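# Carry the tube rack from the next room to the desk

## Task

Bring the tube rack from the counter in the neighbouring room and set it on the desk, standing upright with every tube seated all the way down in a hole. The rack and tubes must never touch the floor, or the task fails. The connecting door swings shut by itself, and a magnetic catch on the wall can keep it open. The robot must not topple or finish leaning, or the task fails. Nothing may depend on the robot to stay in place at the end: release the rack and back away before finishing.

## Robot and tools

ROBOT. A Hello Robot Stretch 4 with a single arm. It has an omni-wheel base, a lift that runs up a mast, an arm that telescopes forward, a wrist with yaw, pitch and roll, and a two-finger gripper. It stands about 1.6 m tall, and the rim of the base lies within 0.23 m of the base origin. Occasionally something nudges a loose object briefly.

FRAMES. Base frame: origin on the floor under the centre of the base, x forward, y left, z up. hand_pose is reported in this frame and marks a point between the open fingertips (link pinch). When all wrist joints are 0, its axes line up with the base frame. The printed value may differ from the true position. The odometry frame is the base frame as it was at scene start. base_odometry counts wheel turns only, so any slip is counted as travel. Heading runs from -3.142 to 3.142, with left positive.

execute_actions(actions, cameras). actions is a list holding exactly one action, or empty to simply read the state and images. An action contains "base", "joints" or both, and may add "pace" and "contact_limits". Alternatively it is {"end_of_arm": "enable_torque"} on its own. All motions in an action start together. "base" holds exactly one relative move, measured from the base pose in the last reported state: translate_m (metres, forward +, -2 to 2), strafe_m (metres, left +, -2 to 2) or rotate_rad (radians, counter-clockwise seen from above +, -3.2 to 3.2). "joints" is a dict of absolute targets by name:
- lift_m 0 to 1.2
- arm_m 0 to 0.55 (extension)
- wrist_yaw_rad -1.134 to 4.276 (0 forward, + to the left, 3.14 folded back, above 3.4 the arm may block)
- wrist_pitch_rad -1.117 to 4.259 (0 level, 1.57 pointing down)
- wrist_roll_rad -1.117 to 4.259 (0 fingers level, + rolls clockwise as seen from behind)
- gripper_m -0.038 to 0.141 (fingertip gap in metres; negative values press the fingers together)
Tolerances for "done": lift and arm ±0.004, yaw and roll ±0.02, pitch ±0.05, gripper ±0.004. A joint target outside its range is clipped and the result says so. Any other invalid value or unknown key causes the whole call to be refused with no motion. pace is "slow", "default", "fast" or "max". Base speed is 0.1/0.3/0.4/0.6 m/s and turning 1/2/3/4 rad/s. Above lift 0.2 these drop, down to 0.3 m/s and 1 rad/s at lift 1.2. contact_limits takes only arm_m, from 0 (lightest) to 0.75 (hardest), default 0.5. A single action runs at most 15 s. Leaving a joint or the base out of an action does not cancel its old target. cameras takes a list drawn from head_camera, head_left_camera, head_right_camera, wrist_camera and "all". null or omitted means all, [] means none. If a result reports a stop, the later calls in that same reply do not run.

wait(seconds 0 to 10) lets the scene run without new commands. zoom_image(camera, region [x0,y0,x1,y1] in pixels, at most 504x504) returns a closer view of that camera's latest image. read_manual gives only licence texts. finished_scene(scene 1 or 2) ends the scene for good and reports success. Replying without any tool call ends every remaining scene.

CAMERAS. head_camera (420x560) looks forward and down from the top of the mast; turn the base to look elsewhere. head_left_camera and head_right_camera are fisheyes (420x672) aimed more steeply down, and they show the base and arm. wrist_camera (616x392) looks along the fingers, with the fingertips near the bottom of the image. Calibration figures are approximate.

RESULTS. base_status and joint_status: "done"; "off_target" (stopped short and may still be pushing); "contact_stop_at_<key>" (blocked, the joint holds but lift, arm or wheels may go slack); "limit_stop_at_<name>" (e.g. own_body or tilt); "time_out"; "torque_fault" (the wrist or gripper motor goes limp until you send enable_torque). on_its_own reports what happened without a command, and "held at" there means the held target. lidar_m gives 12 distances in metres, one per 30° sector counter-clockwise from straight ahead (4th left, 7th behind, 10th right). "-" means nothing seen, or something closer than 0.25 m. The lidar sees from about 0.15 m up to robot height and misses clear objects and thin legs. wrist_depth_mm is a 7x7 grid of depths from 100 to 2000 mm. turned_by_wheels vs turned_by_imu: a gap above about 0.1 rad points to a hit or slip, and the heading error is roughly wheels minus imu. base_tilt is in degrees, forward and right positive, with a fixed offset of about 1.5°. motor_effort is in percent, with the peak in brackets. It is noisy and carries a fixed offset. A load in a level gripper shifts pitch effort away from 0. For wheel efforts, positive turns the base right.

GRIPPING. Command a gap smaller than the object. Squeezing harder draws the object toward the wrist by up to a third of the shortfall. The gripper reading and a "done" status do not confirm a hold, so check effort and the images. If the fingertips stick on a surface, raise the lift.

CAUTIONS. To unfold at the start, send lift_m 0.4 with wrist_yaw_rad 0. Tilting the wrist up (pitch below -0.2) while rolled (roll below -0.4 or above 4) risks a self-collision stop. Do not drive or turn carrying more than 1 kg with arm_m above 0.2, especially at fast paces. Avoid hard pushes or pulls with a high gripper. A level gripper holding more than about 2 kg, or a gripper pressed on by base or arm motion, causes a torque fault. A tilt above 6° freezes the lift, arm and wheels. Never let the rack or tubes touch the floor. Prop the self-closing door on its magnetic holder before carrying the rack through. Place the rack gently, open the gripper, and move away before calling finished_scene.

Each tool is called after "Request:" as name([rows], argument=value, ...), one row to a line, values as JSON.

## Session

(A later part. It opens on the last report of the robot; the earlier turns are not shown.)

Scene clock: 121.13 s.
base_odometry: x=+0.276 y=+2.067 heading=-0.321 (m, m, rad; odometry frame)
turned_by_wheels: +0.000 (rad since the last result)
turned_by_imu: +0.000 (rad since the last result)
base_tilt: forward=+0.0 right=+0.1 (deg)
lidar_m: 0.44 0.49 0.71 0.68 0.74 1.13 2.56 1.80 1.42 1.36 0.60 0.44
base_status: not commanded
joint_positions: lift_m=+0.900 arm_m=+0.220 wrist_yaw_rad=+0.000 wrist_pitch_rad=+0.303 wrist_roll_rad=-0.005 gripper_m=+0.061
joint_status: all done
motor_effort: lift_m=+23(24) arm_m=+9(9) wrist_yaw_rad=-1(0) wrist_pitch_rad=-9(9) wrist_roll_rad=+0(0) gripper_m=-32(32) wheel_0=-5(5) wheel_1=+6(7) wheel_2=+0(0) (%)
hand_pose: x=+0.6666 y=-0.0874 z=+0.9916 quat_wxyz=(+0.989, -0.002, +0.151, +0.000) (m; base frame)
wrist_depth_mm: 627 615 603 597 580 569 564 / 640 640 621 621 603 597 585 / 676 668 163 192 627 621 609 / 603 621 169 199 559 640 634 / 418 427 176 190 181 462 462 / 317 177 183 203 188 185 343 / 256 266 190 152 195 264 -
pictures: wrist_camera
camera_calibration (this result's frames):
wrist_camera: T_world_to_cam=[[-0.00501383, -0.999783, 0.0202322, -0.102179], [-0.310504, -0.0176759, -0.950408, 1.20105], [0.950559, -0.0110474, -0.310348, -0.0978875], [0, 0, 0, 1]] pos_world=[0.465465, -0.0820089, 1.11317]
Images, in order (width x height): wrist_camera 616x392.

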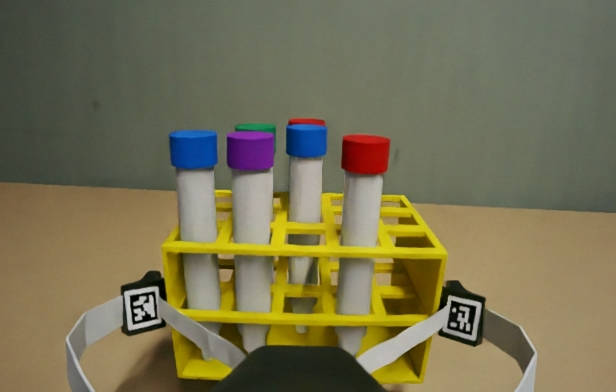

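Request:
execute_actions([
  {"base":{"rotate_rad":-1.645},"joints":{"arm_m":0.0},"pace":"slow"},
], cameras=[])

Request:
execute_actions([
  {"base":{"strafe_m":-2.0},"pace":"fast"},
])

Scene clock: 130.57 s.
base_odometry: x=+0.276 y=+2.067 heading=-1.965 (m, m, rad; odometry frame)
turned_by_wheels: -1.643 (rad since the last result)
turned_by_imu: -1.655 (rad since the last result)
base_tilt: forward=+0.1 right=+0.2 (deg)
lidar_m: 0.39 0.67 0.46 0.45 0.49 0.68 0.69 0.70 1.02 2.56 1.97 0.40
base_status: done
joint_positions: lift_m=+0.900 arm_m=+0.002 wrist_yaw_rad=+0.000 wrist_pitch_rad=+0.303 wrist_roll_rad=-0.005 gripper_m=+0.061
joint_status: all done
motor_effort: lift_m=+23(23) arm_m=-9(10) wrist_yaw_rad=+1(1) wrist_pitch_rad=-9(10) wrist_roll_rad=+0(0) gripper_m=-32(30) wheel_0=+7(11) wheel_1=+7(11) wheel_2=+7(11) (%)
hand_pose: x=+0.4478 y=-0.0875 z=+0.9916 quat_wxyz=(+0.989, -0.002, +0.151, +0.000) (m; base frame)
wrist_depth_mm: 1060 1078 1060 1078 1078 1060 1078 / 1118 1118 1138 1118 1118 1118 1098 / 1160 1160 164 191 1160 1160 1160 / 878 1229 169 199 1182 1229 1229 / 866 1281 177 190 181 1281 1281 / 866 177 183 202 189 185 1366 / 809 1397 190 152 195 1397 1397
pictures: none
No camera images: the call's "cameras" was empty. Leave "cameras" out to get every camera's image.

Scene clock: 137.03 s.
base_odometry: x=-1.571 y=+2.834 heading=-1.964 (m, m, rad; odometry frame)
turned_by_wheels: +0.000 (rad since the last result)
turned_by_imu: -0.009 (rad since the last result)
base_tilt: forward=+0.1 right=+0.0 (deg)
lidar_m: 0.39 1.40 1.96 2.44 1.04 0.75 0.69 0.76 0.67 0.63 0.66 0.41
base_status: done
joint_positions: lift_m=+0.900 arm_m=+0.002 wrist_yaw_rad=+0.000 wrist_pitch_rad=+0.303 wrist_roll_rad=-0.005 gripper_m=+0.061
joint_status: not commanded
motor_effort: lift_m=+22(23) arm_m=-9(9) wrist_yaw_rad=+0(1) wrist_pitch_rad=-10(9) wrist_roll_rad=+0(0) gripper_m=-35(34) wheel_0=+3(14) wheel_1=-2(16) wheel_2=+0(3) (%)
hand_pose: x=+0.4478 y=-0.0874 z=+0.9917 quat_wxyz=(+0.989, -0.002, +0.151, +0.000) (m; base frame)
wrist_depth_mm: 1060 1060 - - - 820 603 / 1078 1098 - - - 842 615 / 1138 1160 164 191 1983 854 615 / 1205 1205 169 198 1138 842 609 / 1255 1229 177 191 181 842 615 / 1336 177 184 202 189 185 609 / 1366 1397 190 152 195 788 585
pictures: head_camera, head_left_camera, head_right_camera, wrist_camera
camera_calibration (this result's frames):
wrist_camera: T_world_to_cam=[[-0.00514443, -0.999782, 0.0202395, -0.103264], [-0.310629, -0.0176408, -0.950368, 1.13317], [0.950517, -0.0111761, -0.310471, 0.1103], [0, 0, 0, 1]] pos_world=[0.246623, -0.0820186, 1.11326]
Images, in order (width x height): head_camera 420x560, head_left_camera 420x672, head_right_camera 420x672, wrist_camera 616x392.

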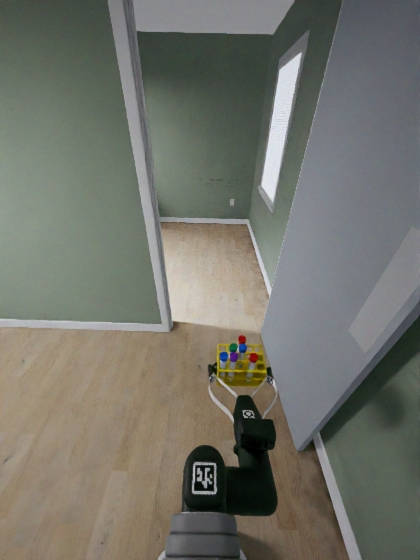

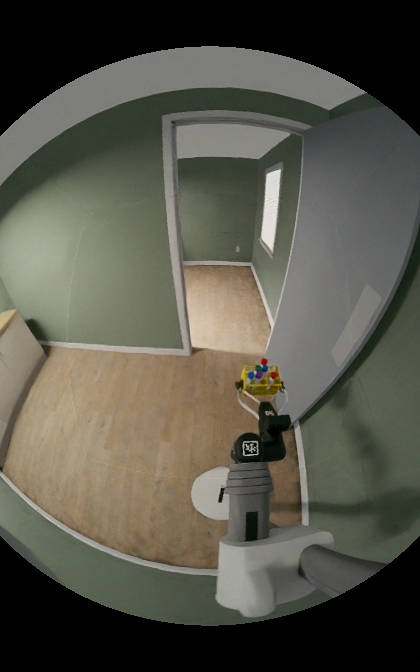

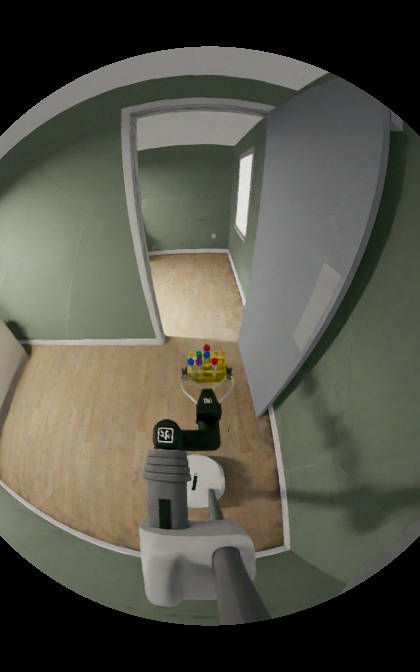

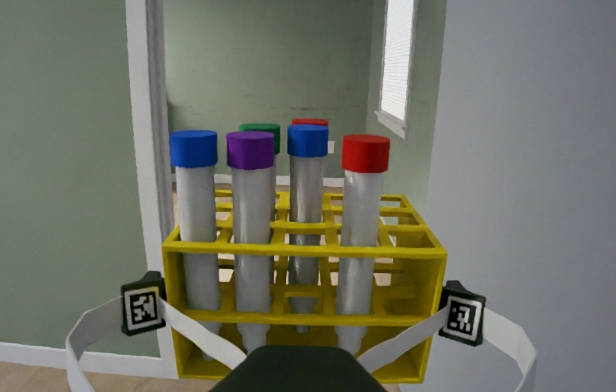

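Request:
execute_actions([
  {"base":{"strafe_m":-0.07}},
], cameras=[])

Request:
execute_actions([
  {"base":{"translate_m":0.8},"pace":"fast"},
], cameras=["head_camera"])

Scene clock: 145.20 s.
base_odometry: x=-1.636 y=+2.861 heading=-1.964 (m, m, rad; odometry frame)
turned_by_wheels: +0.000 (rad since the last result)
turned_by_imu: -0.003 (rad since the last result)
base_tilt: forward=+0.1 right=+0.2 (deg)
lidar_m: 0.39 1.42 1.98 2.52 1.02 0.74 0.71 0.75 0.59 0.56 0.60 0.39
base_status: done
joint_positions: lift_m=+0.900 arm_m=+0.002 wrist_yaw_rad=+0.000 wrist_pitch_rad=+0.303 wrist_roll_rad=-0.005 gripper_m=+0.061
joint_status: not commanded
motor_effort: lift_m=+22(22) arm_m=-9(9) wrist_yaw_rad=+0(1) wrist_pitch_rad=-9(10) wrist_roll_rad=+0(0) gripper_m=-34(36) wheel_0=+4(10) wheel_1=-4(13) wheel_2=+0(1) (%)
hand_pose: x=+0.4478 y=-0.0874 z=+0.9917 quat_wxyz=(+0.989, -0.002, +0.151, +0.000) (m; base frame)
wrist_depth_mm: 1042 1098 - - - 707 525 / 1098 1118 - - - 715 517 / 1138 1160 163 191 1042 723 521 / 1205 1205 169 198 960 715 521 / 1255 1255 177 191 181 715 521 / 1308 177 183 202 189 185 517 / 1397 1397 190 152 195 676 -
pictures: none
No camera images: the call's "cameras" was empty. Leave "cameras" out to get every camera's image.

Scene clock: 148.73 s.
base_odometry: x=-1.942 y=+2.123 heading=-1.964 (m, m, rad; odometry frame)
turned_by_wheels: +0.000 (rad since the last result)
turned_by_imu: +0.000 (rad since the last result)
base_tilt: forward=+0.3 right=+0.1 (deg)
lidar_m: 0.39 0.70 0.79 2.32 2.18 1.59 1.52 0.85 0.44 0.40 0.43 0.58
base_status: done
joint_positions: lift_m=+0.900 arm_m=+0.002 wrist_yaw_rad=+0.000 wrist_pitch_rad=+0.303 wrist_roll_rad=-0.005 gripper_m=+0.061
joint_status: not commanded
motor_effort: lift_m=+22(22) arm_m=-9(9) wrist_yaw_rad=+0(1) wrist_pitch_rad=-9(10) wrist_roll_rad=+0(1) gripper_m=-35(37) wheel_0=+4(10) wheel_1=+6(9) wheel_2=-5(18) (%)
hand_pose: x=+0.4478 y=-0.0874 z=+0.9917 quat_wxyz=(+0.989, -0.002, +0.151, +0.000) (m; base frame)
wrist_depth_mm: - - - - - 1098 759 / - - - - - 1098 759 / - - 164 191 1708 1118 768 / - - 169 198 1576 1098 768 / - - 177 191 181 1078 750 / 1756 177 183 200 189 185 512 / 1430 1464 190 152 195 1008 -
pictures: head_camera
Images, in order (width x height): head_camera 420x560.

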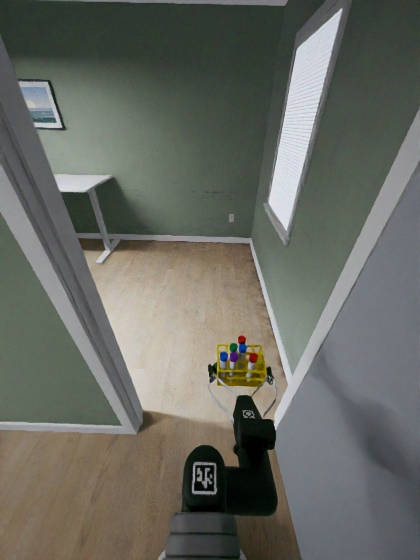

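Request:
execute_actions([
  {"base":{"translate_m":1.75},"pace":"fast"},
], cameras=[])

Request:
execute_actions([
  {"base":{"strafe_m":1.9},"joints":{"lift_m":1.08},"pace":"fast"},
], cameras=["head_camera","wrist_camera"])

Scene clock: 165.87 s.
base_odometry: x=-2.612 y=+0.506 heading=-1.963 (m, m, rad; odometry frame)
turned_by_wheels: +0.001 (rad since the last result)
turned_by_imu: -0.002 (rad since the last result)
base_tilt: forward=+0.2 right=+0.1 (deg)
lidar_m: 0.39 1.53 1.47 2.69 1.47 1.09 1.69 0.87 0.61 0.55 0.58 0.41
base_status: done
joint_positions: lift_m=+0.900 arm_m=+0.002 wrist_yaw_rad=+0.000 wrist_pitch_rad=+0.303 wrist_roll_rad=-0.005 gripper_m=+0.061
joint_status: not commanded
motor_effort: lift_m=+22(22) arm_m=-9(9) wrist_yaw_rad=-2(0) wrist_pitch_rad=-9(9) wrist_roll_rad=+0(0) gripper_m=-34(41) wheel_0=+4(9) wheel_1=+5(10) wheel_2=-2(15) (%)
hand_pose: x=+0.4478 y=-0.0874 z=+0.9917 quat_wxyz=(+0.989, -0.002, +0.151, +0.000) (m; base frame)
wrist_depth_mm: 1118 1138 1138 1138 1138 1138 788 / 1182 1182 1182 1182 1205 1160 798 / 1229 1229 164 191 1229 1160 798 / 1281 1308 168 199 1281 1138 798 / 1366 1366 176 190 181 1118 788 / 1464 177 183 202 188 185 778 / 1397 1464 190 152 195 1042 741
pictures: none
No camera images: the call's "cameras" was empty. Leave "cameras" out to get every camera's image.

Scene clock: 172.07 s.
base_odometry: x=-0.856 y=-0.221 heading=-1.964 (m, m, rad; odometry frame)
turned_by_wheels: +0.000 (rad since the last result)
turned_by_imu: +0.000 (rad since the last result)
base_tilt: forward=+0.0 right=+0.1 (deg)
lidar_m: 0.39 0.72 0.98 1.20 1.29 1.03 0.98 1.05 1.42 2.45 2.13 0.42
base_status: done
joint_positions: lift_m=+1.080 arm_m=+0.002 wrist_yaw_rad=+0.000 wrist_pitch_rad=+0.303 wrist_roll_rad=-0.005 gripper_m=+0.061
joint_status: all done
motor_effort: lift_m=+22(25) arm_m=-9(9) wrist_yaw_rad=+0(1) wrist_pitch_rad=-9(11) wrist_roll_rad=+0(0) gripper_m=-30(34) wheel_0=-2(12) wheel_1=+1(18) wheel_2=+0(1) (%)
hand_pose: x=+0.4478 y=-0.0874 z=+1.1717 quat_wxyz=(+0.989, -0.002, +0.151, +0.000) (m; base frame)
wrist_depth_mm: 1182 1160 1182 1160 1160 1138 1138 / 1205 1229 1229 1229 1205 1205 1182 / 1281 1281 163 191 1255 1255 1255 / 1042 1060 169 196 960 1308 1336 / 715 732 177 189 181 788 1397 / 569 177 183 200 189 184 591 / 1576 1576 190 152 195 1537 1537
pictures: head_camera, wrist_camera
camera_calibration (this result's frames):
wrist_camera: T_world_to_cam=[[-0.00500368, -0.999783, 0.020239, -0.10693], [-0.310538, -0.0176851, -0.950397, 1.30422], [0.950548, -0.0110404, -0.310382, 0.166091], [0, 0, 0, 1]] pos_world=[0.246597, -0.082008, 1.29324]
Images, in order (width x height): head_camera 420x560, wrist_camera 616x392.

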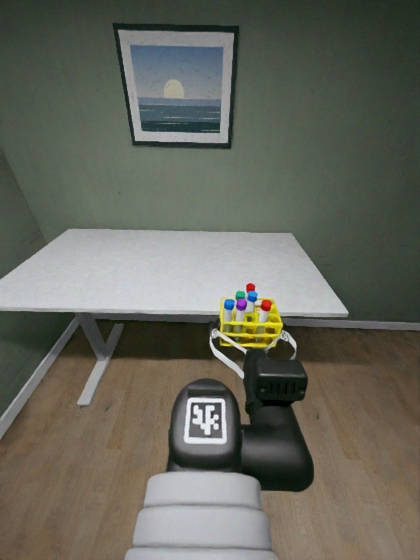

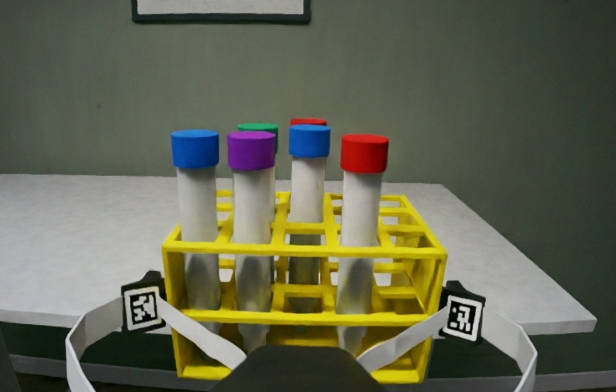

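Request:
execute_actions([
  {"joints":{"lift_m":0.93,"arm_m":0.43}},
], cameras=["head_camera"])

Scene clock: 177.83 s.
base_odometry: x=-0.856 y=-0.221 heading=-1.964 (m, m, rad; odometry frame)
turned_by_wheels: +0.000 (rad since the last result)
turned_by_imu: -0.002 (rad since the last result)
base_tilt: forward=+0.2 right=+0.2 (deg)
lidar_m: 0.67 0.71 0.98 1.21 1.28 1.04 0.99 1.05 1.44 2.44 2.11 0.72
base_status: not commanded
joint_positions: lift_m=+0.930 arm_m=+0.428 wrist_yaw_rad=+0.000 wrist_pitch_rad=+0.303 wrist_roll_rad=-0.005 gripper_m=+0.061
joint_status: all done
motor_effort: lift_m=+14(26) arm_m=+9(10) wrist_yaw_rad=+0(1) wrist_pitch_rad=-9(10) wrist_roll_rad=+0(0) gripper_m=-34(36) wheel_0=-2(2) wheel_1=+1(1) wheel_2=+0(0) (%)
hand_pose: x=+0.8747 y=-0.0874 z=+1.0224 quat_wxyz=(+0.989, -0.002, +0.151, +0.000) (m; base frame)
wrist_depth_mm: 768 778 778 768 768 768 768 / 798 798 798 798 798 798 798 / 831 831 163 191 831 831 831 / 574 585 169 199 246 647 699 / 397 407 177 191 180 439 439 / 303 177 183 200 186 185 327 / 244 252 190 153 194 250 -
pictures: head_camera
Images, in order (width x height): head_camera 420x560.

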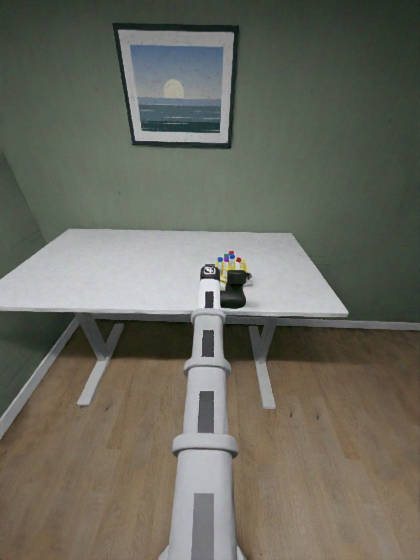

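Request:
execute_actions([
  {"joints":{"lift_m":0.897},"pace":"slow"},
], cameras=[])

Scene clock: 182.30 s.
base_odometry: x=-0.856 y=-0.221 heading=-1.964 (m, m, rad; odometry frame)
turned_by_wheels: +0.000 (rad since the last result)
turned_by_imu: -0.002 (rad since the last result)
base_tilt: forward=+0.2 right=+0.1 (deg)
lidar_m: 0.67 0.71 0.96 1.22 1.29 1.04 0.98 1.04 1.43 2.45 2.10 0.71
base_status: not commanded
joint_positions: lift_m=+0.897 arm_m=+0.428 wrist_yaw_rad=+0.000 wrist_pitch_rad=+0.303 wrist_roll_rad=-0.005 gripper_m=+0.061
joint_status: all done
motor_effort: lift_m=+14(13) arm_m=+9(9) wrist_yaw_rad=-1(0) wrist_pitch_rad=-9(9) wrist_roll_rad=+0(0) gripper_m=-32(36) wheel_0=-2(2) wheel_1=+1(1) wheel_2=+0(0) (%)
hand_pose: x=+0.8747 y=-0.0874 z=+0.9894 quat_wxyz=(+0.989, -0.002, +0.151, +0.000) (m; base frame)
wrist_depth_mm: 768 768 768 768 768 768 768 / 798 809 798 809 798 798 788 / 831 820 164 191 809 820 831 / 473 484 169 200 245 535 544 / 329 334 177 190 181 362 362 / 251 177 183 200 187 185 270 / 200 208 190 153 195 206 -
pictures: none
No camera images: the call's "cameras" was empty. Leave "cameras" out to get every camera's image.

Request:
execute_actions([
  {"joints":{"gripper_m":0.141}},
], cameras=["wrist_camera"])

Request:
execute_actions([
  {"joints":{"arm_m":0.1}},
], cameras=[])

Request:
execute_actions([
  {"joints":{"lift_m":0.862},"pace":"fast"},
], cameras=["wrist_camera","head_camera"])

Request:
zoom_image(camera="wrist_camera", region=[230, 55, 380, 190])

Scene clock: 189.23 s.
base_odometry: x=-0.856 y=-0.221 heading=-1.964 (m, m, rad; odometry frame)
turned_by_wheels: +0.000 (rad since the last result)
turned_by_imu: -0.002 (rad since the last result)
base_tilt: forward=+0.1 right=+0.2 (deg)
lidar_m: 0.67 0.71 0.97 1.21 1.29 1.05 0.99 1.05 1.49 2.43 2.07 0.71
base_status: not commanded
joint_positions: lift_m=+0.897 arm_m=+0.428 wrist_yaw_rad=+0.000 wrist_pitch_rad=+0.302 wrist_roll_rad=-0.005 gripper_m=+0.141
joint_status: all done
motor_effort: lift_m=+14(14) arm_m=+9(9) wrist_yaw_rad=-1(0) wrist_pitch_rad=-6(10) wrist_roll_rad=+0(0) gripper_m=+3(33) wheel_0=-2(2) wheel_1=+1(1) wheel_2=+0(0) (%)
hand_pose: x=+0.8747 y=-0.0874 z=+0.9897 quat_wxyz=(+0.989, -0.002, +0.151, +0.000) (m; base frame)
wrist_depth_mm: 778 768 768 768 768 768 759 / 809 798 809 809 798 798 798 / 820 820 759 707 831 831 831 / 477 488 191 220 484 539 554 / 330 340 198 211 212 362 366 / 252 234 205 209 213 247 271 / 211 208 215 124 217 216 -
pictures: wrist_camera
camera_calibration (this result's frames):
wrist_camera: T_world_to_cam=[[-0.00494884, -0.999783, 0.0202347, -0.101133], [-0.309762, -0.0177069, -0.950649, 1.26335], [0.950801, -0.0109725, -0.309607, -0.297242], [0, 0, 0, 1]] pos_world=[0.673457, -0.0820027, 1.11102]
Images, in order (width x height): wrist_camera 616x392.

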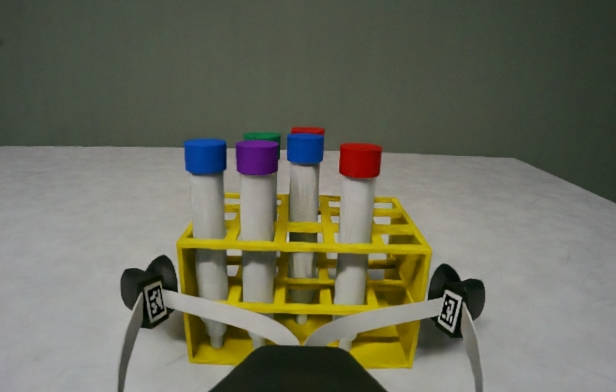

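Scene clock: 191.33 s.
base_odometry: x=-0.856 y=-0.221 heading=-1.964 (m, m, rad; odometry frame)
turned_by_wheels: +0.000 (rad since the last result)
turned_by_imu: -0.001 (rad since the last result)
base_tilt: forward=+0.1 right=+0.1 (deg)
lidar_m: 0.66 0.71 0.96 1.22 1.28 1.04 0.99 1.04 1.47 2.43 2.09 0.71
base_status: not commanded
joint_positions: lift_m=+0.897 arm_m=+0.102 wrist_yaw_rad=+0.000 wrist_pitch_rad=+0.302 wrist_roll_rad=-0.005 gripper_m=+0.141
joint_status: all done
motor_effort: lift_m=+14(14) arm_m=-9(10) wrist_yaw_rad=+0(1) wrist_pitch_rad=-6(7) wrist_roll_rad=+0(1) gripper_m=+3(5) wheel_0=-2(2) wheel_1=+1(1) wheel_2=+0(0) (%)
hand_pose: x=+0.5479 y=-0.0874 z=+0.9897 quat_wxyz=(+0.989, -0.002, +0.151, +0.000) (m; base frame)
wrist_depth_mm: 1060 1078 1060 1078 1060 1078 1060 / 1118 1118 1098 1118 1118 1098 1118 / 866 878 904 521 991 1138 1160 / 480 492 504 517 530 539 559 / 1308 392 402 410 415 421 427 / 1366 1366 1336 1336 1336 1308 1366 / 1430 1430 1397 124 1397 1397 1430
pictures: none
No camera images: the call's "cameras" was empty. Leave "cameras" out to get every camera's image.

Scene clock: 192.13 s.
base_odometry: x=-0.856 y=-0.221 heading=-1.964 (m, m, rad; odometry frame)
turned_by_wheels: +0.000 (rad since the last result)
turned_by_imu: +0.000 (rad since the last result)
base_tilt: forward=+0.1 right=+0.1 (deg)
lidar_m: 0.67 0.71 0.98 1.22 1.29 1.04 0.97 1.07 1.46 2.45 2.07 0.72
base_status: not commanded
joint_positions: lift_m=+0.862 arm_m=+0.102 wrist_yaw_rad=+0.000 wrist_pitch_rad=+0.302 wrist_roll_rad=-0.005 gripper_m=+0.141
joint_status: all done
motor_effort: lift_m=+14(15) arm_m=-9(9) wrist_yaw_rad=+0(0) wrist_pitch_rad=-6(6) wrist_roll_rad=+0(0) gripper_m=+4(1) wheel_0=-2(2) wheel_1=+1(1) wheel_2=+0(0) (%)
hand_pose: x=+0.5479 y=-0.0874 z=+0.9547 quat_wxyz=(+0.989, -0.002, +0.151, +0.000) (m; base frame)
wrist_depth_mm: 1060 1078 1078 1060 1078 1060 1078 / 1118 1118 1118 1098 1118 1118 1098 / 676 683 699 525 768 820 1160 / 382 384 394 404 413 427 433 / 1281 1281 1281 1308 1281 1255 1281 / 1366 1336 1336 1336 1308 1336 1366 / 1397 1397 1397 124 1397 1430 1430
pictures: head_camera, wrist_camera
camera_calibration (this result's frames):
wrist_camera: T_world_to_cam=[[-0.00513614, -0.999782, 0.0202334, -0.10199], [-0.309524, -0.0176505, -0.950728, 1.12883], [0.950878, -0.0111458, -0.309366, 0.00240839], [0, 0, 0, 1]] pos_world=[0.346585, -0.0820162, 1.07602]
Images, in order (width x height): head_camera 420x560, wrist_camera 616x392.

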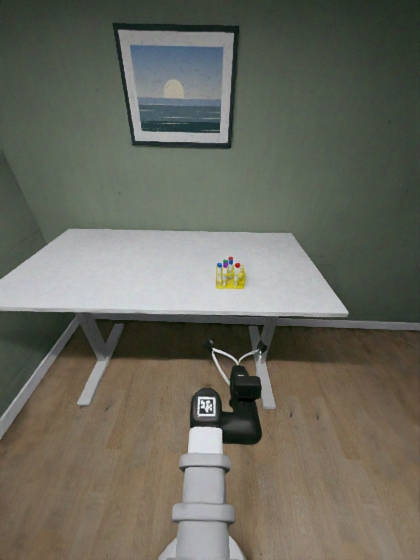

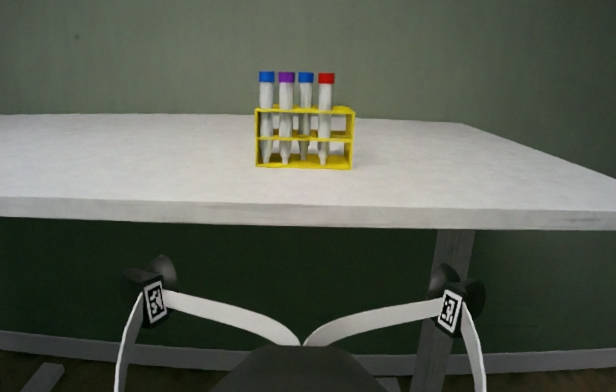

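Region (230, 55, 380, 190) of wrist_camera's 616x392 image, scaled by 3.360; it fills the top 454 rows of this view, and the rest is white.

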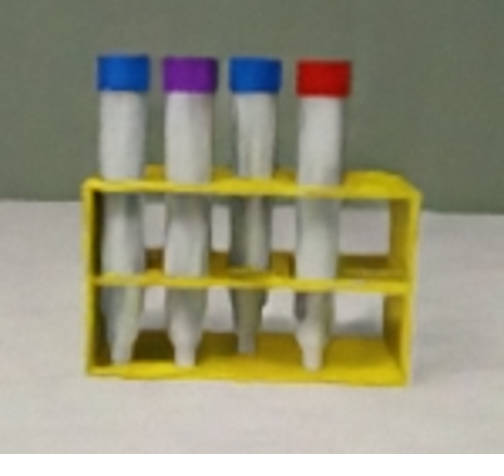

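Request:
finished_scene(scene=2)

The scene is finished: the task was done.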